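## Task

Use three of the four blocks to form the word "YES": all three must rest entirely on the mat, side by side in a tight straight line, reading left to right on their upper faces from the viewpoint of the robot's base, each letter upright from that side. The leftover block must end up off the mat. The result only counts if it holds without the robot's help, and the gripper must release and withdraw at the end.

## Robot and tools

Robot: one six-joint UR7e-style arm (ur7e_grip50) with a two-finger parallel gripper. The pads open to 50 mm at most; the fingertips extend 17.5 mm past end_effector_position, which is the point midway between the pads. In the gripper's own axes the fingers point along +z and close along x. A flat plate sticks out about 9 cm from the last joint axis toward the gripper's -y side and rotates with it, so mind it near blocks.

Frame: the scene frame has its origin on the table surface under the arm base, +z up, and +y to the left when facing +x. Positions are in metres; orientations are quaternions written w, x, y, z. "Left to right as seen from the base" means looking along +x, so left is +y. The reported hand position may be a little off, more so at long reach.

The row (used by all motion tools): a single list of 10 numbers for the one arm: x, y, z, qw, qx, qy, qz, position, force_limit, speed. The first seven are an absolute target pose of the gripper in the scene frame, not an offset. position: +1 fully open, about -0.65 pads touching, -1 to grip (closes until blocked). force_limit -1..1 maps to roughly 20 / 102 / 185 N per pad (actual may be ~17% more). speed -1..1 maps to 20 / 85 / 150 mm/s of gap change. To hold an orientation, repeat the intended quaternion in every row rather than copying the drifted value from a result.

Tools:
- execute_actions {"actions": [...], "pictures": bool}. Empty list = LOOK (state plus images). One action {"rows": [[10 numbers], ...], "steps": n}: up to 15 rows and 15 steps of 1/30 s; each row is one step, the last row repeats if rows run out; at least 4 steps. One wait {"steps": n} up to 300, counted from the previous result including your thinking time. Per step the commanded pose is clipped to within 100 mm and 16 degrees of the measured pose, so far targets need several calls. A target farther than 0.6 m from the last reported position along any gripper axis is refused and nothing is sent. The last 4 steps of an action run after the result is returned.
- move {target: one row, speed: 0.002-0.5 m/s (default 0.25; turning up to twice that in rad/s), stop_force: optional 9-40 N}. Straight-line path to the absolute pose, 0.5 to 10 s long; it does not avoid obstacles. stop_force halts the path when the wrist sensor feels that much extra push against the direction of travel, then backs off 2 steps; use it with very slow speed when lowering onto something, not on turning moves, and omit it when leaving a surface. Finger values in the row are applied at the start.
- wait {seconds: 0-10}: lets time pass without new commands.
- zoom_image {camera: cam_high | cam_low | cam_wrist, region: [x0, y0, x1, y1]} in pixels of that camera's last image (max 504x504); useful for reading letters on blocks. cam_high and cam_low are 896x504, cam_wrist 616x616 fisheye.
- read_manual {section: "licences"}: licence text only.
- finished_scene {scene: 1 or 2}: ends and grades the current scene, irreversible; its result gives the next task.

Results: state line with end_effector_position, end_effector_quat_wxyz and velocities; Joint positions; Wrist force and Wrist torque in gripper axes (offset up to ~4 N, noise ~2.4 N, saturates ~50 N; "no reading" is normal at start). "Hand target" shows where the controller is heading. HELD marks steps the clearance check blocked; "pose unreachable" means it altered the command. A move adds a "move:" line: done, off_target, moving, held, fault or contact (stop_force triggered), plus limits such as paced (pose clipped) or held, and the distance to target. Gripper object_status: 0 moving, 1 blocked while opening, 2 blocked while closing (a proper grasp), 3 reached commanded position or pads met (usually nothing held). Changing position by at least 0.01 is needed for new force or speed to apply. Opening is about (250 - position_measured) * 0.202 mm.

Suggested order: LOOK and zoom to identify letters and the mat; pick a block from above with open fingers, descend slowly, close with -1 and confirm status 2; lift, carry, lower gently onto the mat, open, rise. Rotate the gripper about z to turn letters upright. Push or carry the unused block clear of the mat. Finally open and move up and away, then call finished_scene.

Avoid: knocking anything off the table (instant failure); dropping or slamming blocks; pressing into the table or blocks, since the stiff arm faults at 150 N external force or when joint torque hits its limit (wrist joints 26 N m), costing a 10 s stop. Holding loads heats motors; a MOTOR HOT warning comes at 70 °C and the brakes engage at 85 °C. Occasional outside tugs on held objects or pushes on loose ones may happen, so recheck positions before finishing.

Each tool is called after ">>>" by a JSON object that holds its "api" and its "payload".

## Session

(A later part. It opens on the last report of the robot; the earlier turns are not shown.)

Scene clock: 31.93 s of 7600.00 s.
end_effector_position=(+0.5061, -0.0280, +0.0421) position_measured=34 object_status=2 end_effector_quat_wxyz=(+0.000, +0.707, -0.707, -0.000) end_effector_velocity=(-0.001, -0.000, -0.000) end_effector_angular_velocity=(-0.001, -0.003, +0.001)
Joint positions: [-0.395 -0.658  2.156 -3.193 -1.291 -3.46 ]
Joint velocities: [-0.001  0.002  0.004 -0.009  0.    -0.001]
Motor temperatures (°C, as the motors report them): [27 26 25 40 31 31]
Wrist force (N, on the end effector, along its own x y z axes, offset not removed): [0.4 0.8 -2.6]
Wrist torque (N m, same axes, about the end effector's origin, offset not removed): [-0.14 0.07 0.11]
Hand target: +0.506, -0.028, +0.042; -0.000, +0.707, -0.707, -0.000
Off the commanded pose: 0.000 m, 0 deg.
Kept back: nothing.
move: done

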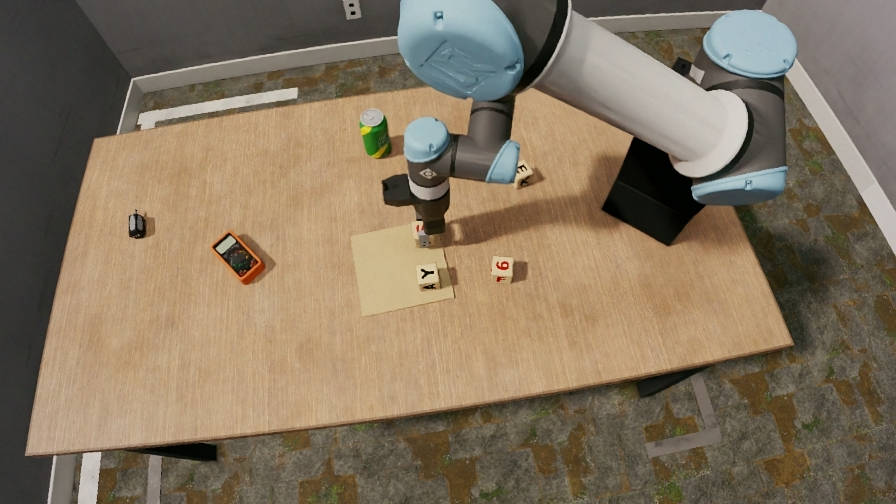

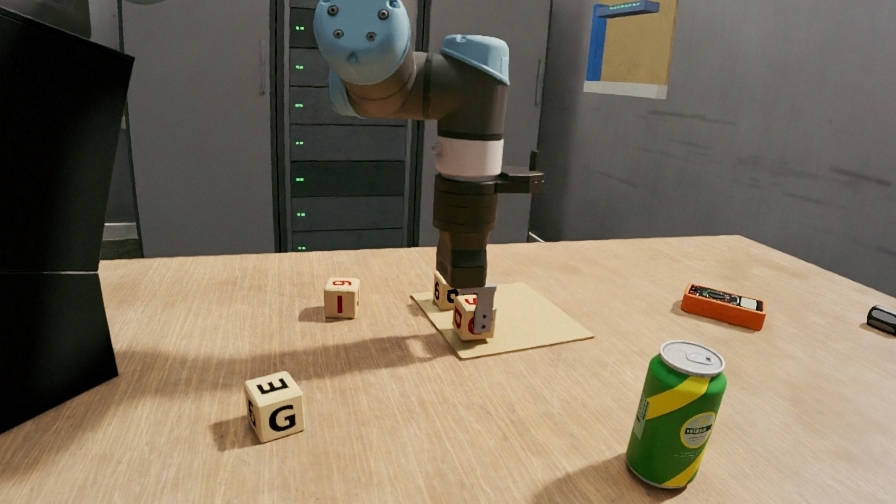

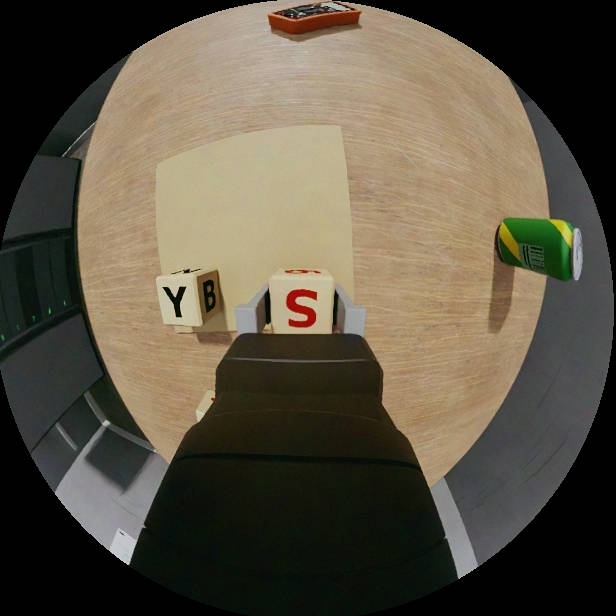

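>>> {"api": "move", "payload": {"target": [0.511,-0.027,0.0365,0,0.7071,-0.7071,0,-1,-0.5,0], "speed": 0.015}}

>>> {"api": "move", "payload": {"target": [0.511,-0.027,0.0365,0,0.7071,-0.7071,0,1,-0.5,0]}}

>>> {"api": "move", "payload": {"target": [0.511,-0.027,0.09,0,0.7071,-0.7071,0,1,-0.5,0], "speed": 0.12}}

>>> {"api": "move", "payload": {"target": [0.44,0.024,0.15,0,0.7071,-0.7071,0,1,-0.5,0]}}

>>> {"api": "zoom_image", "payload": {"camera": "cam_wrist", "region": [200,120,420,300]}}

Scene clock: 32.93 s of 7600.00 s.
end_effector_position=(+0.5109, -0.0270, +0.0366) position_measured=34 object_status=2 end_effector_quat_wxyz=(-0.000, +0.707, -0.707, +0.000) end_effector_velocity=(+0.002, -0.000, -0.000) end_effector_angular_velocity=(-0.003, -0.002, +0.001)
Joint positions: [-0.387 -0.645  2.136 -3.189 -1.292 -3.452]
Joint velocities: [ 0.002  0.002 -0.004 -0.001 -0.002  0.001]
Motor temperatures (°C, as the motors report them): [27 26 25 40 31 31]
Wrist force (N, on the end effector, along its own x y z axes, offset not removed): [-0.7 0.3 -2.1]
Wrist torque (N m, same axes, about the end effector's origin, offset not removed): [-0.16 0.28 0.10]
Hand target: +0.511, -0.027, +0.037; +0.000, +0.707, -0.707, +0.000
Off the commanded pose: 0.000 m, 0 deg.
Kept back: nothing.
move: done

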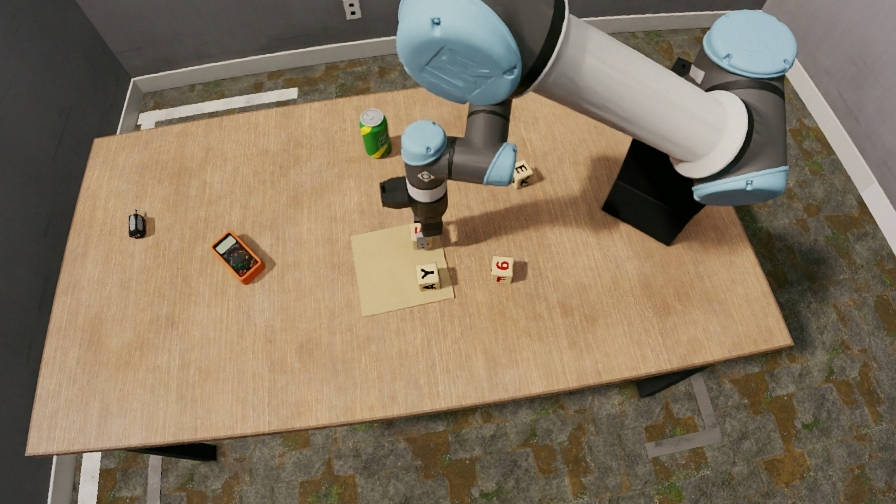

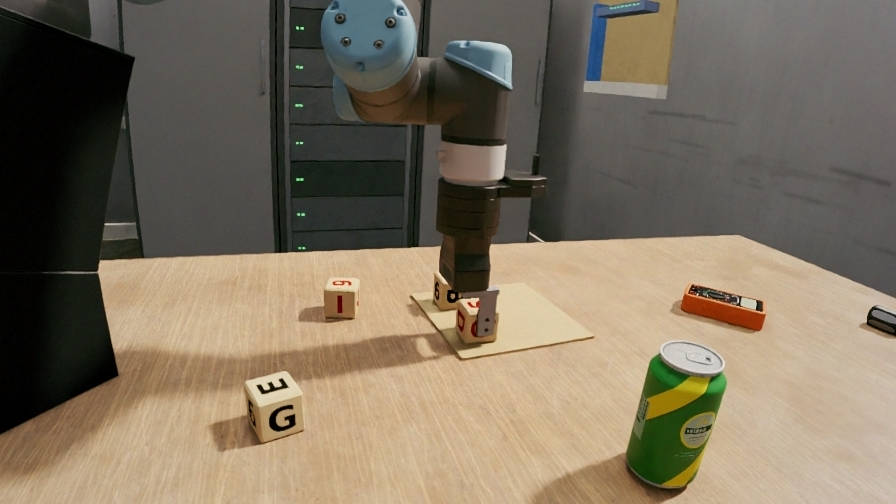

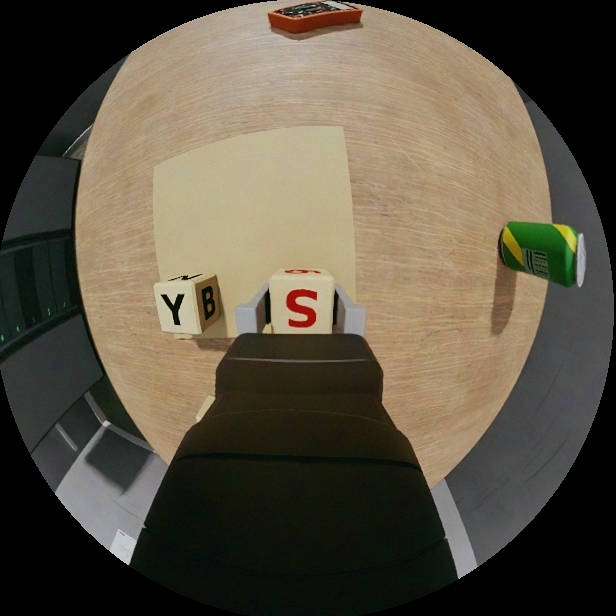

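Scene clock: 33.63 s of 7600.00 s.
end_effector_position=(+0.5110, -0.0270, +0.0365) position_measured=3 object_status=3 end_effector_quat_wxyz=(-0.000, +0.707, -0.707, +0.000) end_effector_velocity=(+0.000, +0.000, -0.000) end_effector_angular_velocity=(+0.000, -0.001, +0.001)
Joint positions: [-0.387 -0.645  2.136 -3.189 -1.292 -3.452]
Joint velocities: [-0.     0.001 -0.    -0.001  0.    -0.   ]
Motor temperatures (°C, as the motors report them): [27 26 25 40 31 31]
Wrist force (N, on the end effector, along its own x y z axes, offset not removed): [-1.3 -0.2 -0.5]
Wrist torque (N m, same axes, about the end effector's origin, offset not removed): [-0.11 0.34 0.14]
Hand target: +0.511, -0.027, +0.037; -0.000, +0.707, -0.707, +0.000
Off the commanded pose: 0.000 m, 0 deg.
Kept back: nothing.
move: done

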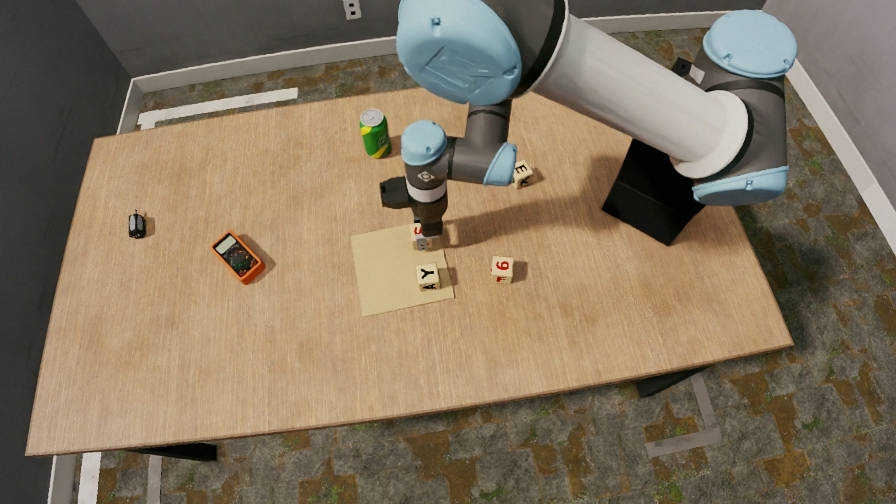

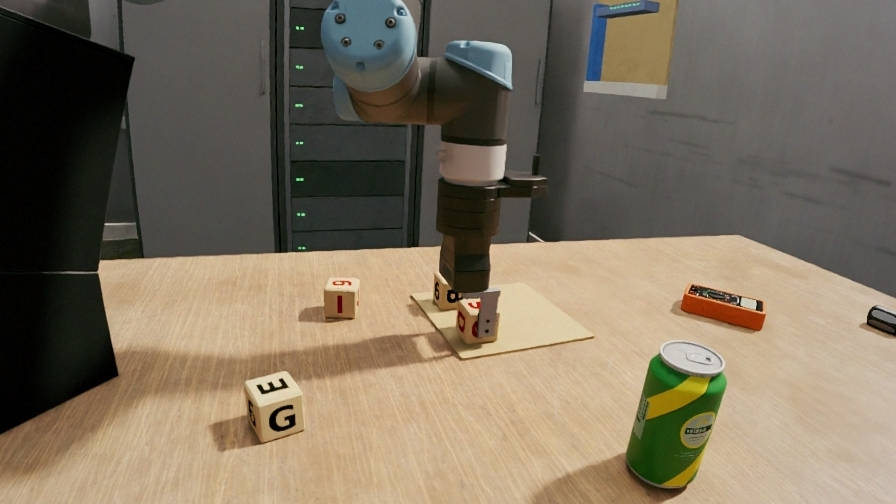

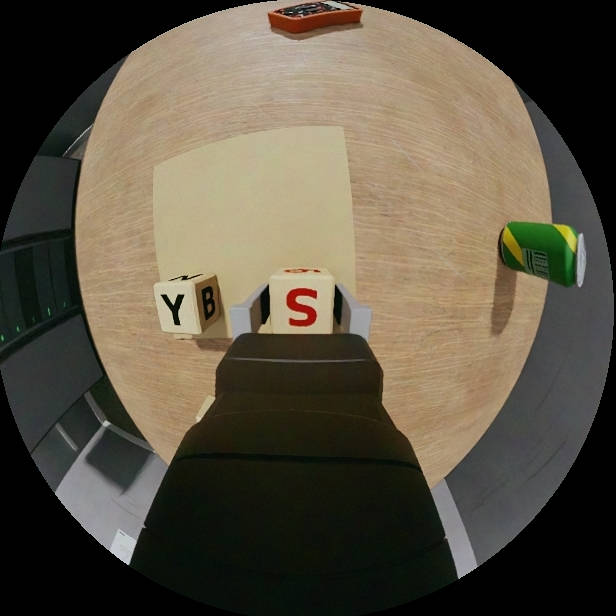

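Scene clock: 34.53 s of 7600.00 s.
end_effector_position=(+0.5110, -0.0270, +0.0899) position_measured=3 object_status=3 end_effector_quat_wxyz=(-0.000, +0.707, -0.707, -0.000) end_effector_velocity=(+0.000, -0.000, +0.001) end_effector_angular_velocity=(-0.001, -0.000, -0.000)
Joint positions: [-0.419 -0.795  2.205 -3.099 -1.288 -3.485]
Joint velocities: [-0.001 -0.003  0.001  0.002 -0.    -0.   ]
Motor temperatures (°C, as the motors report them): [27 26 25 40 31 31]
Wrist force (N, on the end effector, along its own x y z axes, offset not removed): [-0.3 0.5 -2.8]
Wrist torque (N m, same axes, about the end effector's origin, offset not removed): [-0.05 0.15 -0.03]
Hand target: +0.511, -0.027, +0.090; -0.000, +0.707, -0.707, -0.000
Off the commanded pose: 0.000 m, 0 deg.
Kept back: nothing.
move: done

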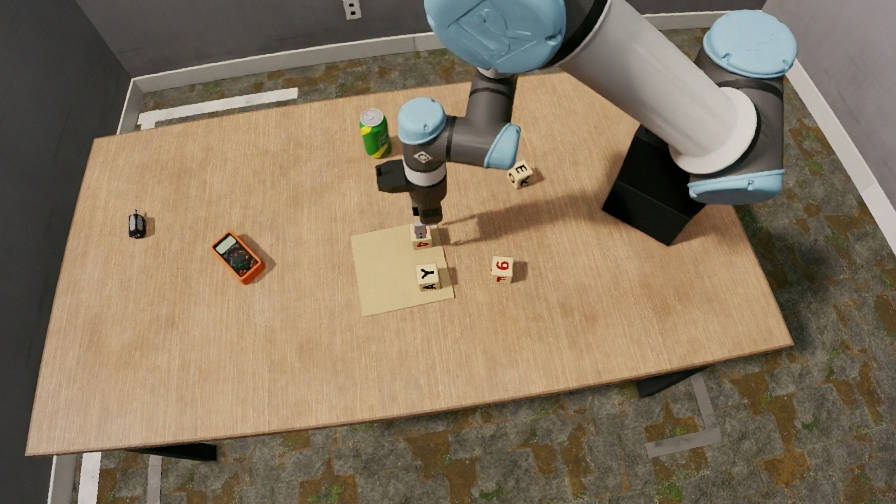

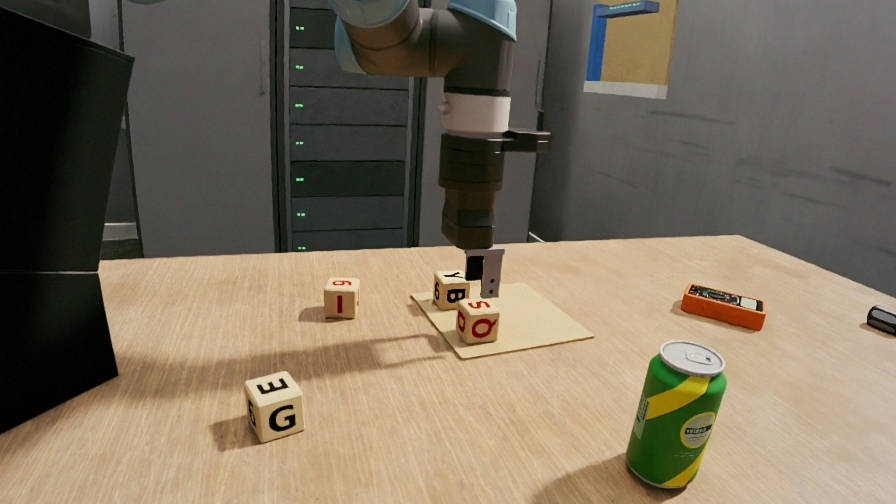

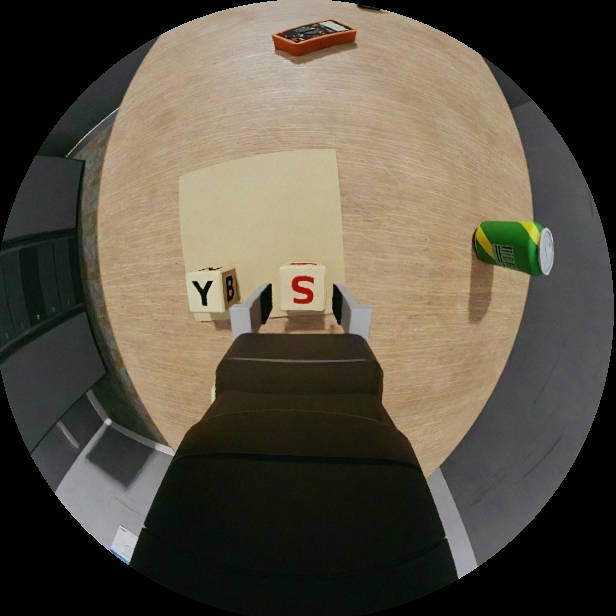

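Scene clock: 35.53 s of 7600.00 s.
end_effector_position=(+0.4399, +0.0239, +0.1499) position_measured=3 object_status=3 end_effector_quat_wxyz=(+0.000, +0.707, -0.707, +0.000) end_effector_velocity=(-0.001, -0.000, +0.001) end_effector_angular_velocity=(-0.001, +0.000, -0.001)
Joint positions: [-0.401 -1.008  2.464 -3.149 -1.29  -3.467]
Joint velocities: [-0.001 -0.004  0.003  0.001 -0.001 -0.   ]
Motor temperatures (°C, as the motors report them): [27 26 25 40 31 31]
Wrist force (N, on the end effector, along its own x y z axes, offset not removed): [-1.5 2.3 -1.5]
Wrist torque (N m, same axes, about the end effector's origin, offset not removed): [0.20 0.38 0.14]
Hand target: +0.440, +0.024, +0.150; +0.000, +0.707, -0.707, +0.000
Off the commanded pose: 0.000 m, 0 deg.
Kept back: nothing.
move: done

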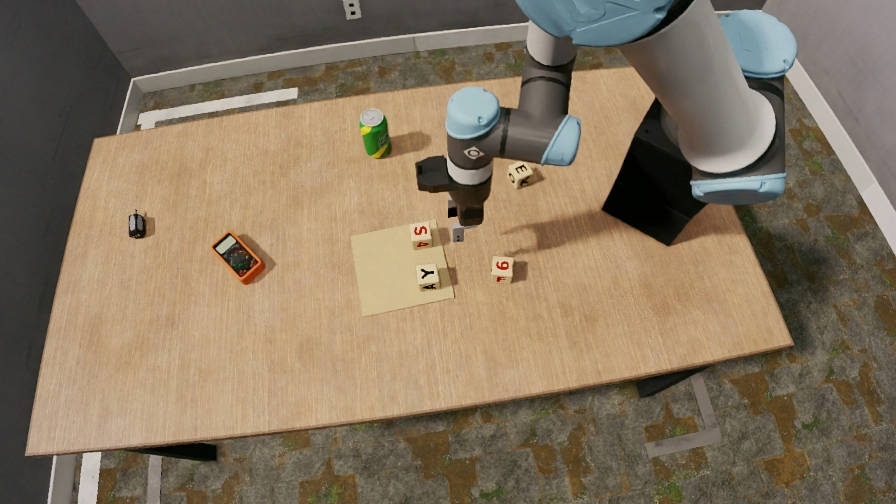

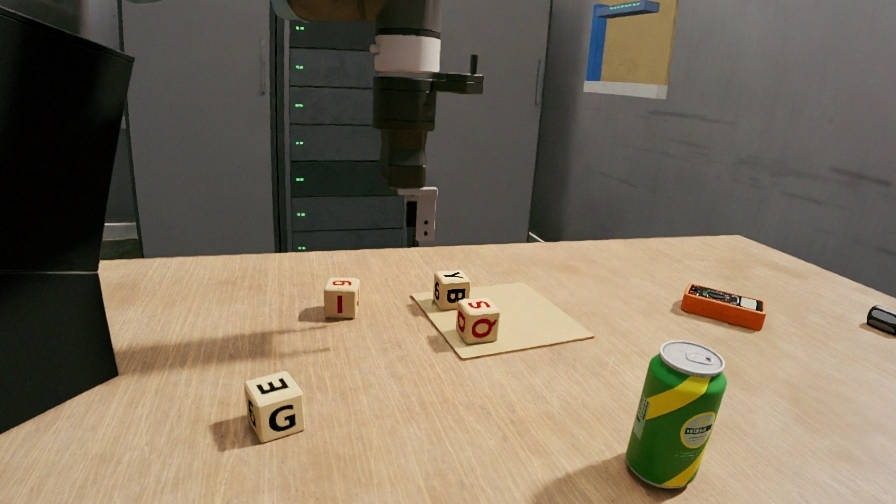

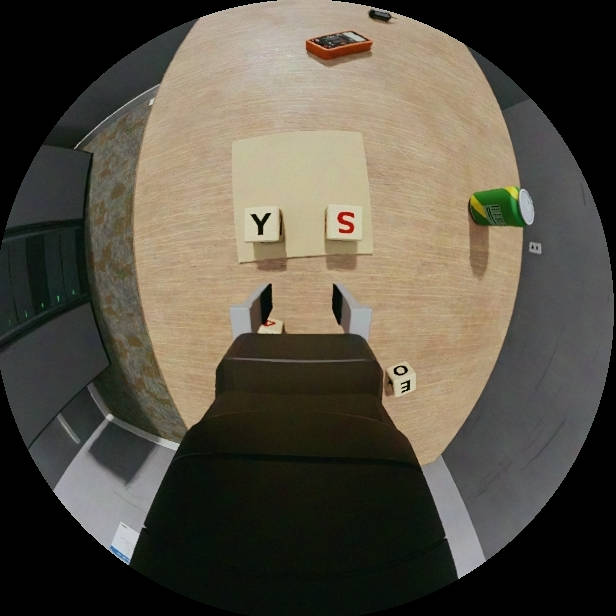

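Region (200, 120, 420, 300) of cam_wrist's 616x616 image, scaled by 2.291, with more detail than that image has; it fills the top 412 rows of this view, and the rest is white.

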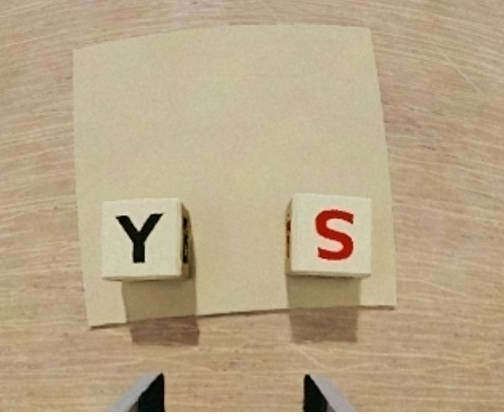

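>>> {"api": "move", "payload": {"target": [0.262,-0.167,0.10,0,0.1305,-0.9914,0,1,-0.5,0], "speed": 0.3}}

Scene clock: 38.50 s of 7600.00 s.
end_effector_position=(+0.2625, -0.1669, +0.1001) position_measured=3 object_status=3 end_effector_quat_wxyz=(+0.000, -0.131, +0.991, +0.000) end_effector_velocity=(-0.001, -0.001, +0.000) end_effector_angular_velocity=(-0.003, -0.001, -0.004)
Joint positions: [-1.06  -0.497  2.642 -3.636 -1.275 -2.846]
Joint velocities: [-0.003  0.003 -0.    -0.005 -0.001  0.001]
Motor temperatures (°C, as the motors report them): [27 26 25 40 31 31]
Wrist force (N, on the end effector, along its own x y z axes, offset not removed): [-0.1 1.8 -0.1]
Wrist torque (N m, same axes, about the end effector's origin, offset not removed): [0.16 0.18 0.20]
Hand target: +0.262, -0.167, +0.100; +0.000, -0.131, +0.991, +0.000
Off the commanded pose: 0.001 m, 0 deg.
Kept back: nothing.
move: done

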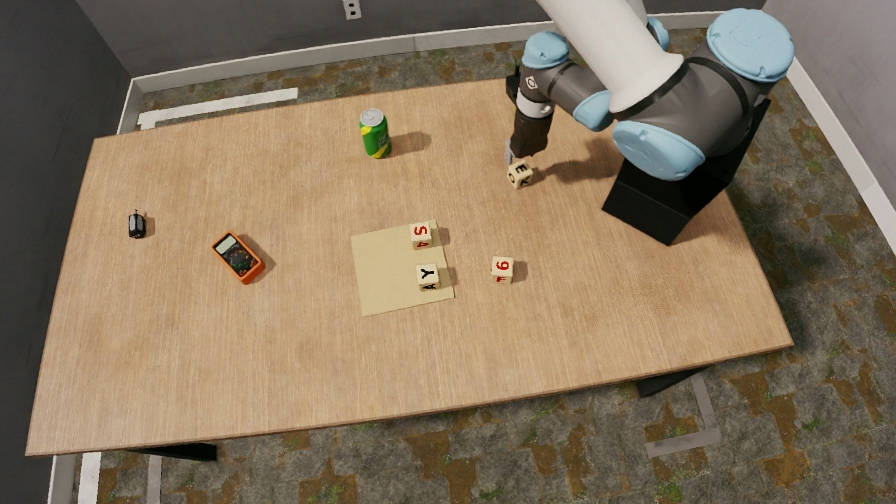

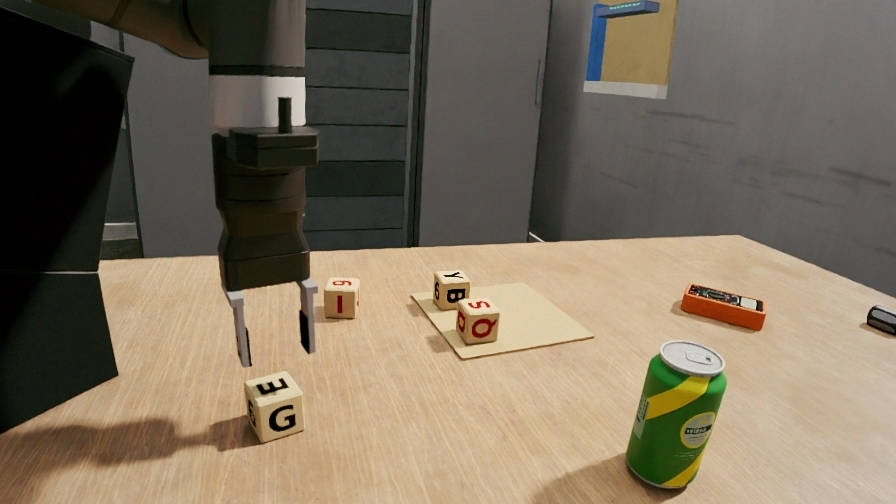

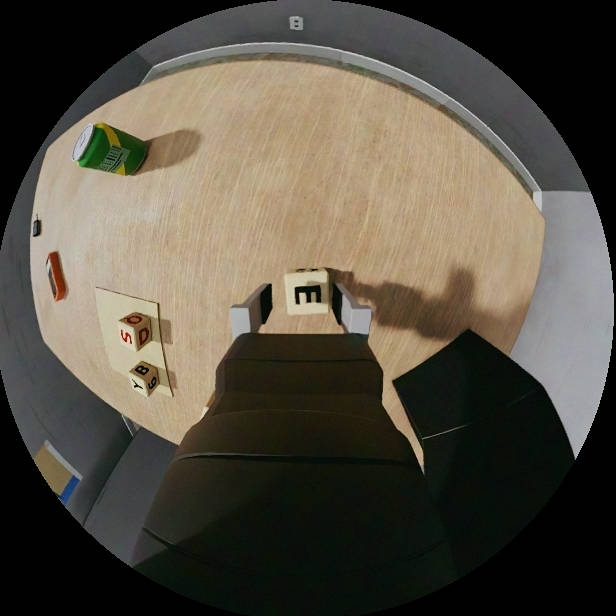

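>>> {"api": "move", "payload": {"target": [0.2565,-0.1645,0.064,0,0.165,-0.9863,0,1,-0.5,0], "speed": 0.1}}

Scene clock: 39.60 s of 7600.00 s.
end_effector_position=(+0.2565, -0.1645, +0.0641) position_measured=3 object_status=3 end_effector_quat_wxyz=(-0.000, -0.165, +0.986, +0.000) end_effector_velocity=(-0.000, -0.000, -0.001) end_effector_angular_velocity=(-0.002, -0.001, +0.002)
Joint positions: [-1.039 -0.343  2.591 -3.745 -1.274 -2.894]
Joint velocities: [ 0.     0.005 -0.002 -0.005 -0.    -0.001]
Motor temperatures (°C, as the motors report them): [27 26 25 40 31 31]
Wrist force (N, on the end effector, along its own x y z axes, offset not removed): [-0.1 0.8 -0.8]
Wrist torque (N m, same axes, about the end effector's origin, offset not removed): [0.00 0.18 0.13]
Hand target: +0.257, -0.165, +0.064; -0.000, -0.165, +0.986, -0.000
Off the commanded pose: 0.000 m, 0 deg.
Kept back: nothing.
move: done

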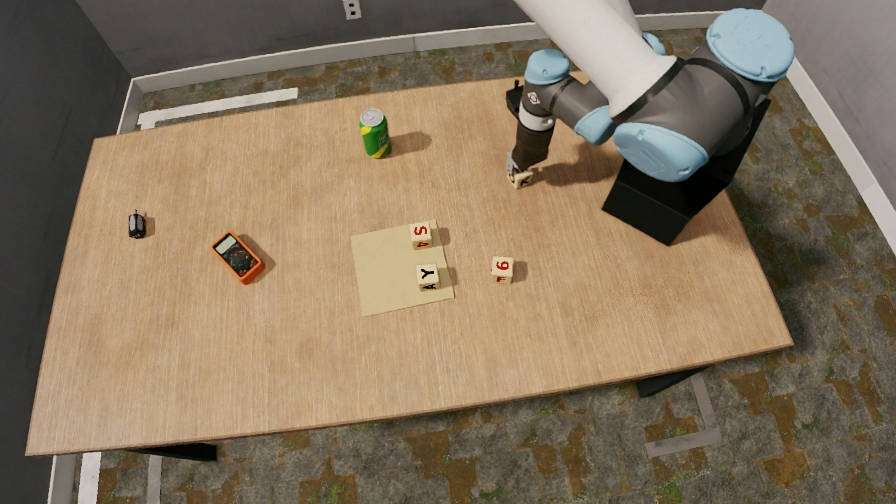

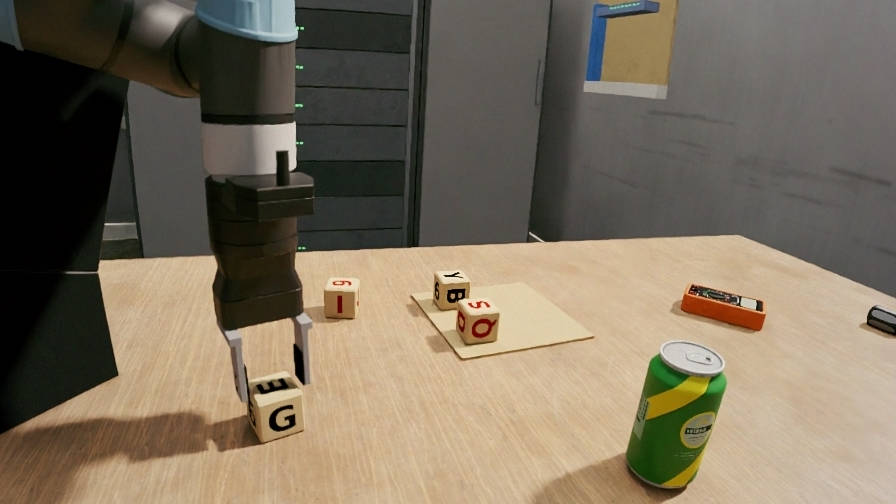

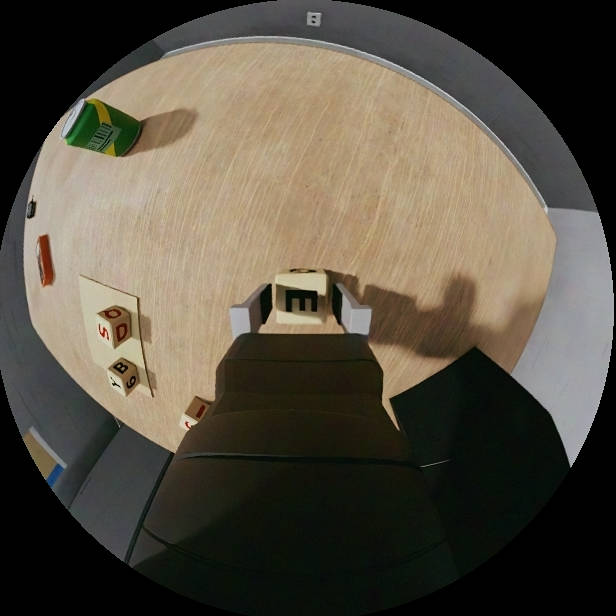

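>>> {"api": "move", "payload": {"target": [0.2565,-0.1635,0.037,0,0.165,-0.9863,0,1,-0.5,0], "speed": 0.06}}

>>> {"api": "move", "payload": {"target": [0.2565,-0.1635,0.037,0,0.165,-0.9863,0,-1,-0.5,0]}}

>>> {"api": "move", "payload": {"target": [0.30,-0.14,0.11,0,0.3827,-0.9239,0,-1,-0.5,0], "speed": 0.2}}

>>> {"api": "move", "payload": {"target": [0.508,0.027,0.095,0,1,0,0,-1,-0.5,0], "speed": 0.35}}

Scene clock: 40.67 s of 7600.00 s.
end_effector_position=(+0.2565, -0.1635, +0.0371) position_measured=3 object_status=3 end_effector_quat_wxyz=(-0.000, -0.165, +0.986, +0.000) end_effector_velocity=(+0.001, -0.001, -0.001) end_effector_angular_velocity=(-0.002, -0.002, +0.001)
Joint positions: [-1.006 -0.26   2.536 -3.784 -1.272 -2.859]
Joint velocities: [ 0.002  0.004 -0.003 -0.004  0.     0.002]
Motor temperatures (°C, as the motors report them): [27 26 25 40 31 31]
Wrist force (N, on the end effector, along its own x y z axes, offset not removed): [-1.0 2.2 -3.3]
Wrist torque (N m, same axes, about the end effector's origin, offset not removed): [0.21 0.34 0.09]
Hand target: +0.256, -0.164, +0.037; -0.000, -0.165, +0.986, -0.000
Off the commanded pose: 0.000 m, 0 deg.
Kept back: nothing.
move: done

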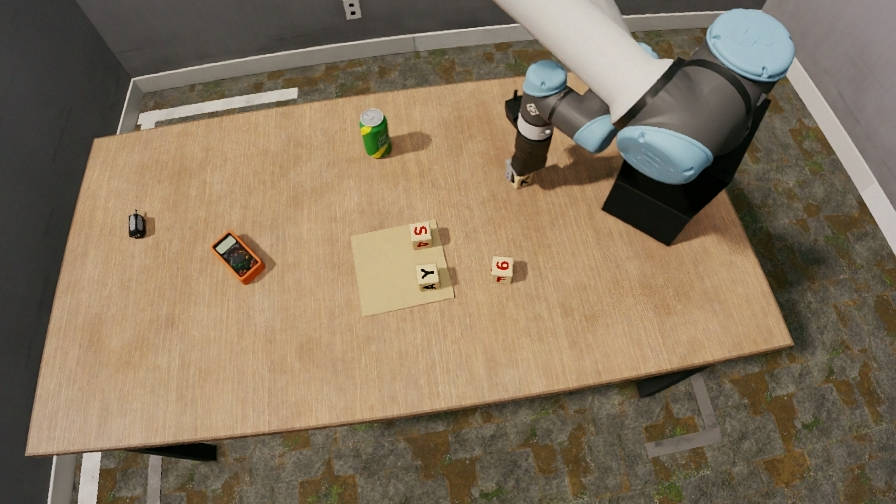

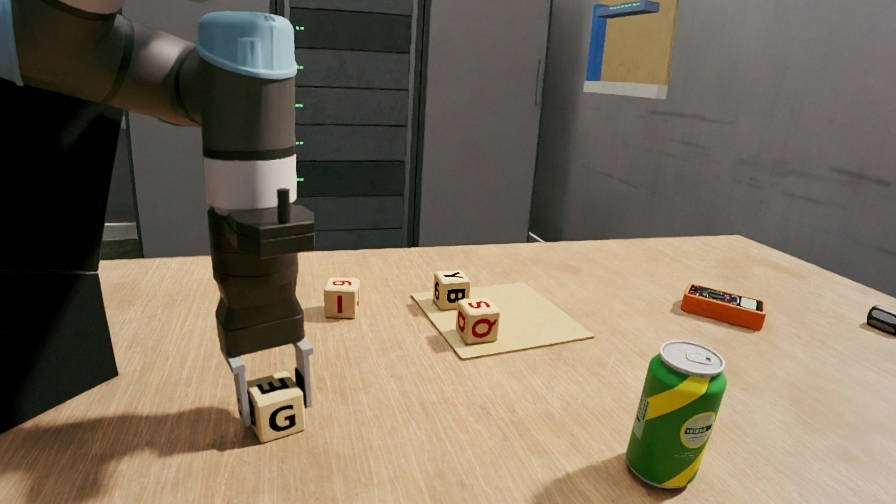

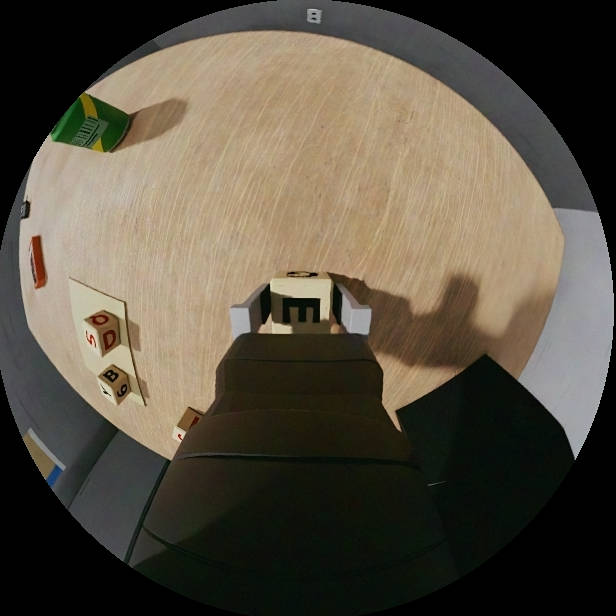

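Scene clock: 41.37 s of 7600.00 s.
end_effector_position=(+0.2565, -0.1635, +0.0370) position_measured=34 object_status=2 end_effector_quat_wxyz=(+0.000, -0.165, +0.986, -0.000) end_effector_velocity=(-0.000, +0.000, -0.000) end_effector_angular_velocity=(+0.000, -0.000, -0.000)
Joint positions: [-1.006 -0.259  2.536 -3.784 -1.272 -2.859]
Joint velocities: [ 0.     0.001 -0.    -0.001  0.     0.   ]
Motor temperatures (°C, as the motors report them): [27 26 25 40 31 31]
Wrist force (N, on the end effector, along its own x y z axes, offset not removed): [-1.5 3.4 -8.2]
Wrist torque (N m, same axes, about the end effector's origin, offset not removed): [0.11 0.62 0.22]
Hand target: +0.256, -0.164, +0.037; -0.000, -0.165, +0.986, -0.000
Off the commanded pose: 0.000 m, 0 deg.
Kept back: nothing.
move: done

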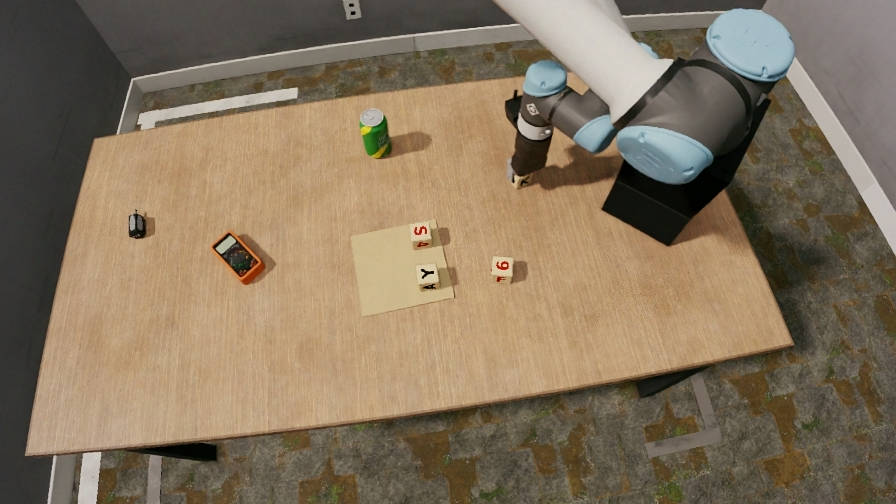

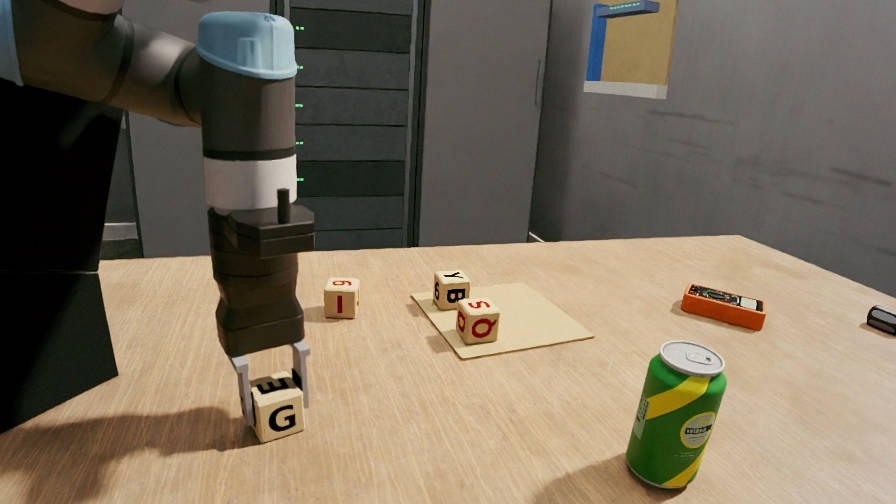

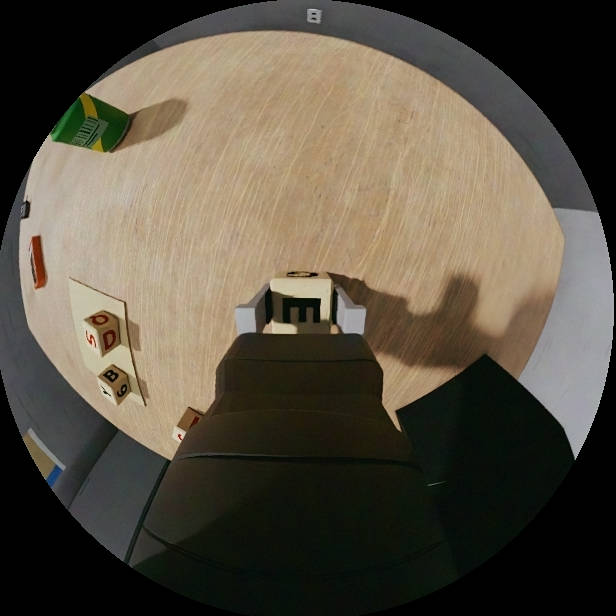

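Scene clock: 42.93 s of 7600.00 s.
end_effector_position=(+0.2998, -0.1399, +0.1098) position_measured=34 object_status=2 end_effector_quat_wxyz=(+0.000, -0.382, +0.924, -0.000) end_effector_velocity=(+0.001, +0.001, +0.002) end_effector_angular_velocity=(+0.003, +0.001, +0.006)
Joint positions: [-0.952 -0.597  2.637 -3.565 -1.269 -3.255]
Joint velocities: [ 0.    -0.011  0.001  0.013  0.001 -0.006]
Motor temperatures (°C, as the motors report them): [27 26 25 40 31 31]
Wrist force (N, on the end effector, along its own x y z axes, offset not removed): [-1.0 0.5 -1.0]
Wrist torque (N m, same axes, about the end effector's origin, offset not removed): [-0.13 0.24 0.06]
Hand target: +0.300, -0.140, +0.110; -0.000, -0.383, +0.924, -0.000
Off the commanded pose: 0.000 m, 0 deg.
Kept back: nothing.
move: done

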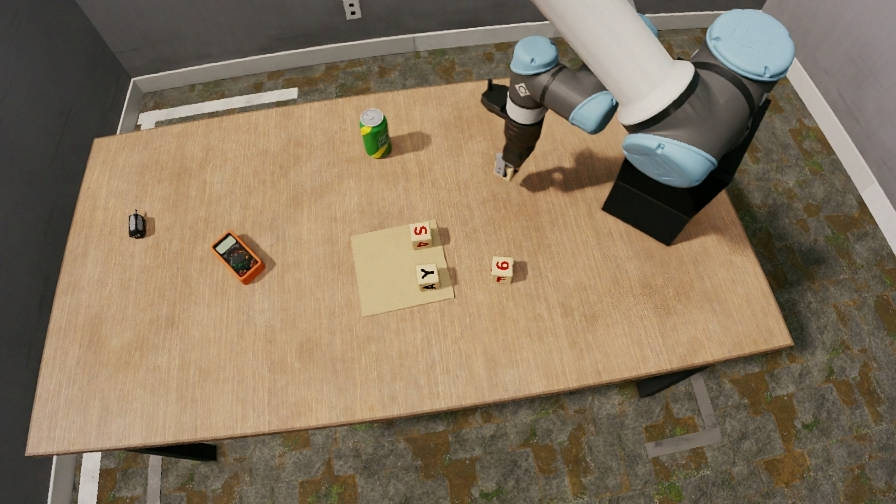

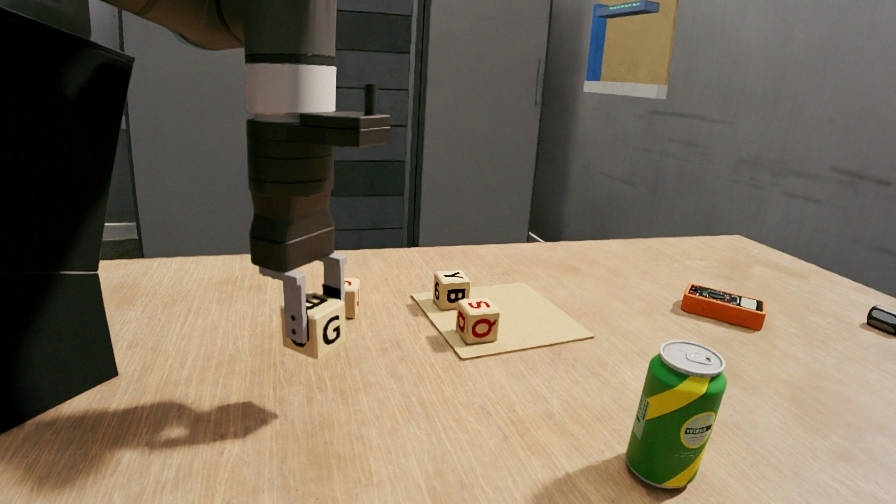

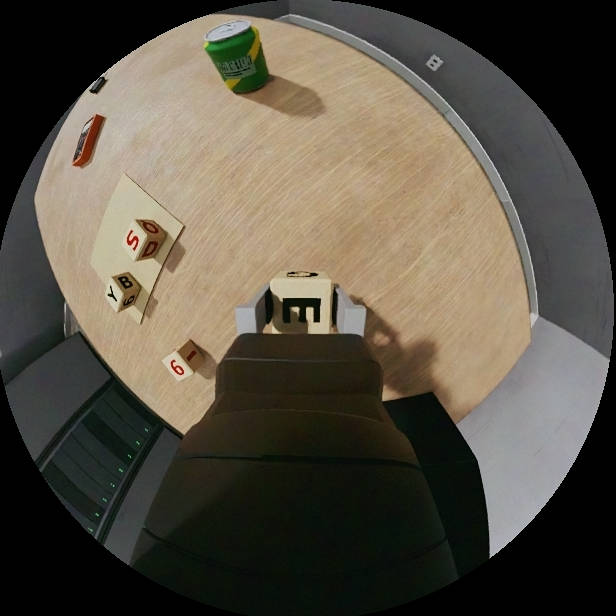

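Scene clock: 46.80 s of 7600.00 s.
end_effector_position=(+0.5076, +0.0270, +0.0950) position_measured=34 object_status=2 end_effector_quat_wxyz=(+0.000, +1.000, -0.000, +0.000) end_effector_velocity=(+0.000, +0.000, -0.000) end_effector_angular_velocity=(-0.000, +0.002, +0.009)
Joint positions: [-0.351 -0.824  2.162 -3.046 -1.297 -4.985]
Joint velocities: [ 0.001 -0.    -0.003  0.005 -0.001 -0.008]
Motor temperatures (°C, as the motors report them): [27 26 25 40 31 31]
Wrist force (N, on the end effector, along its own x y z axes, offset not removed): [-1.6 1.9 -1.6]
Wrist torque (N m, same axes, about the end effector's origin, offset not removed): [-0.02 0.36 0.09]
Hand target: +0.508, +0.027, +0.095; +0.000, +1.000, +0.000, +0.000
Off the commanded pose: 0.000 m, 0 deg.
Kept back: nothing.
move: done

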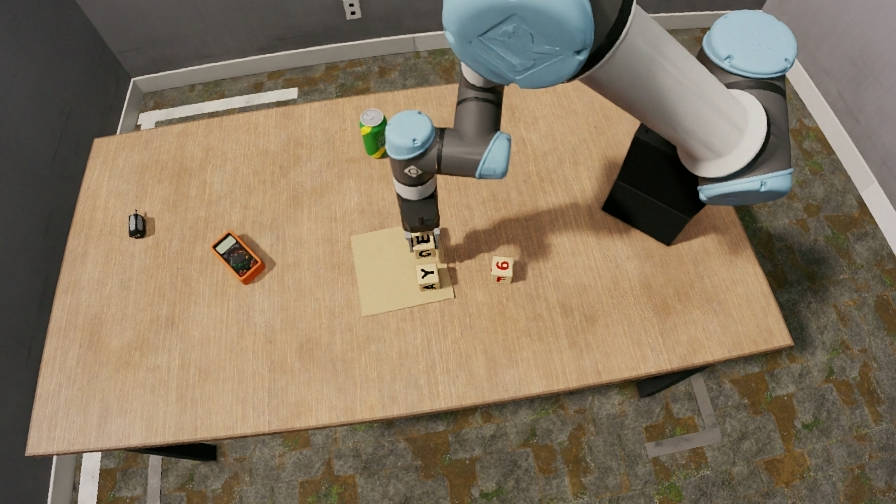

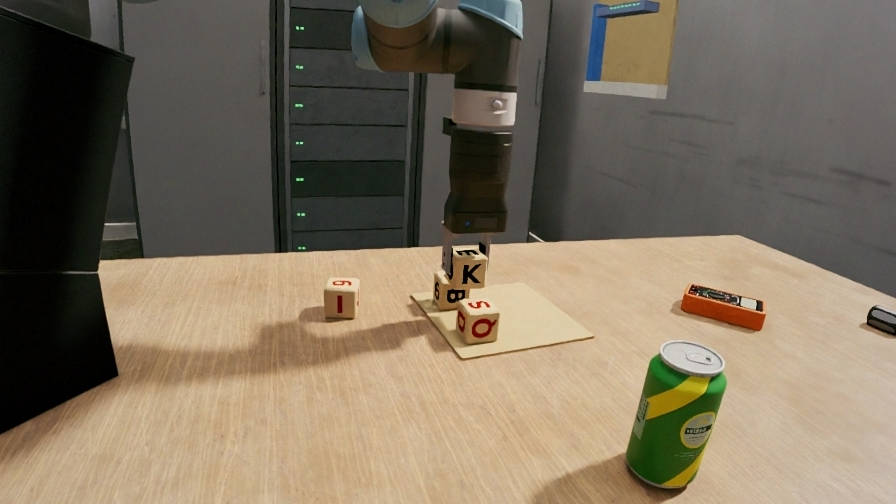

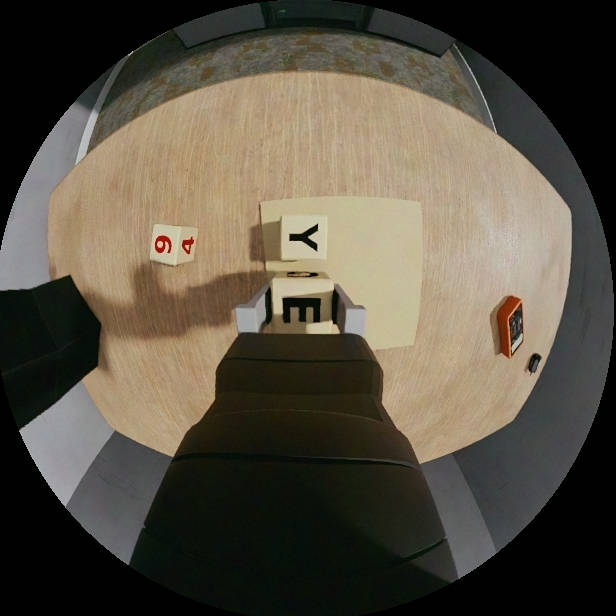

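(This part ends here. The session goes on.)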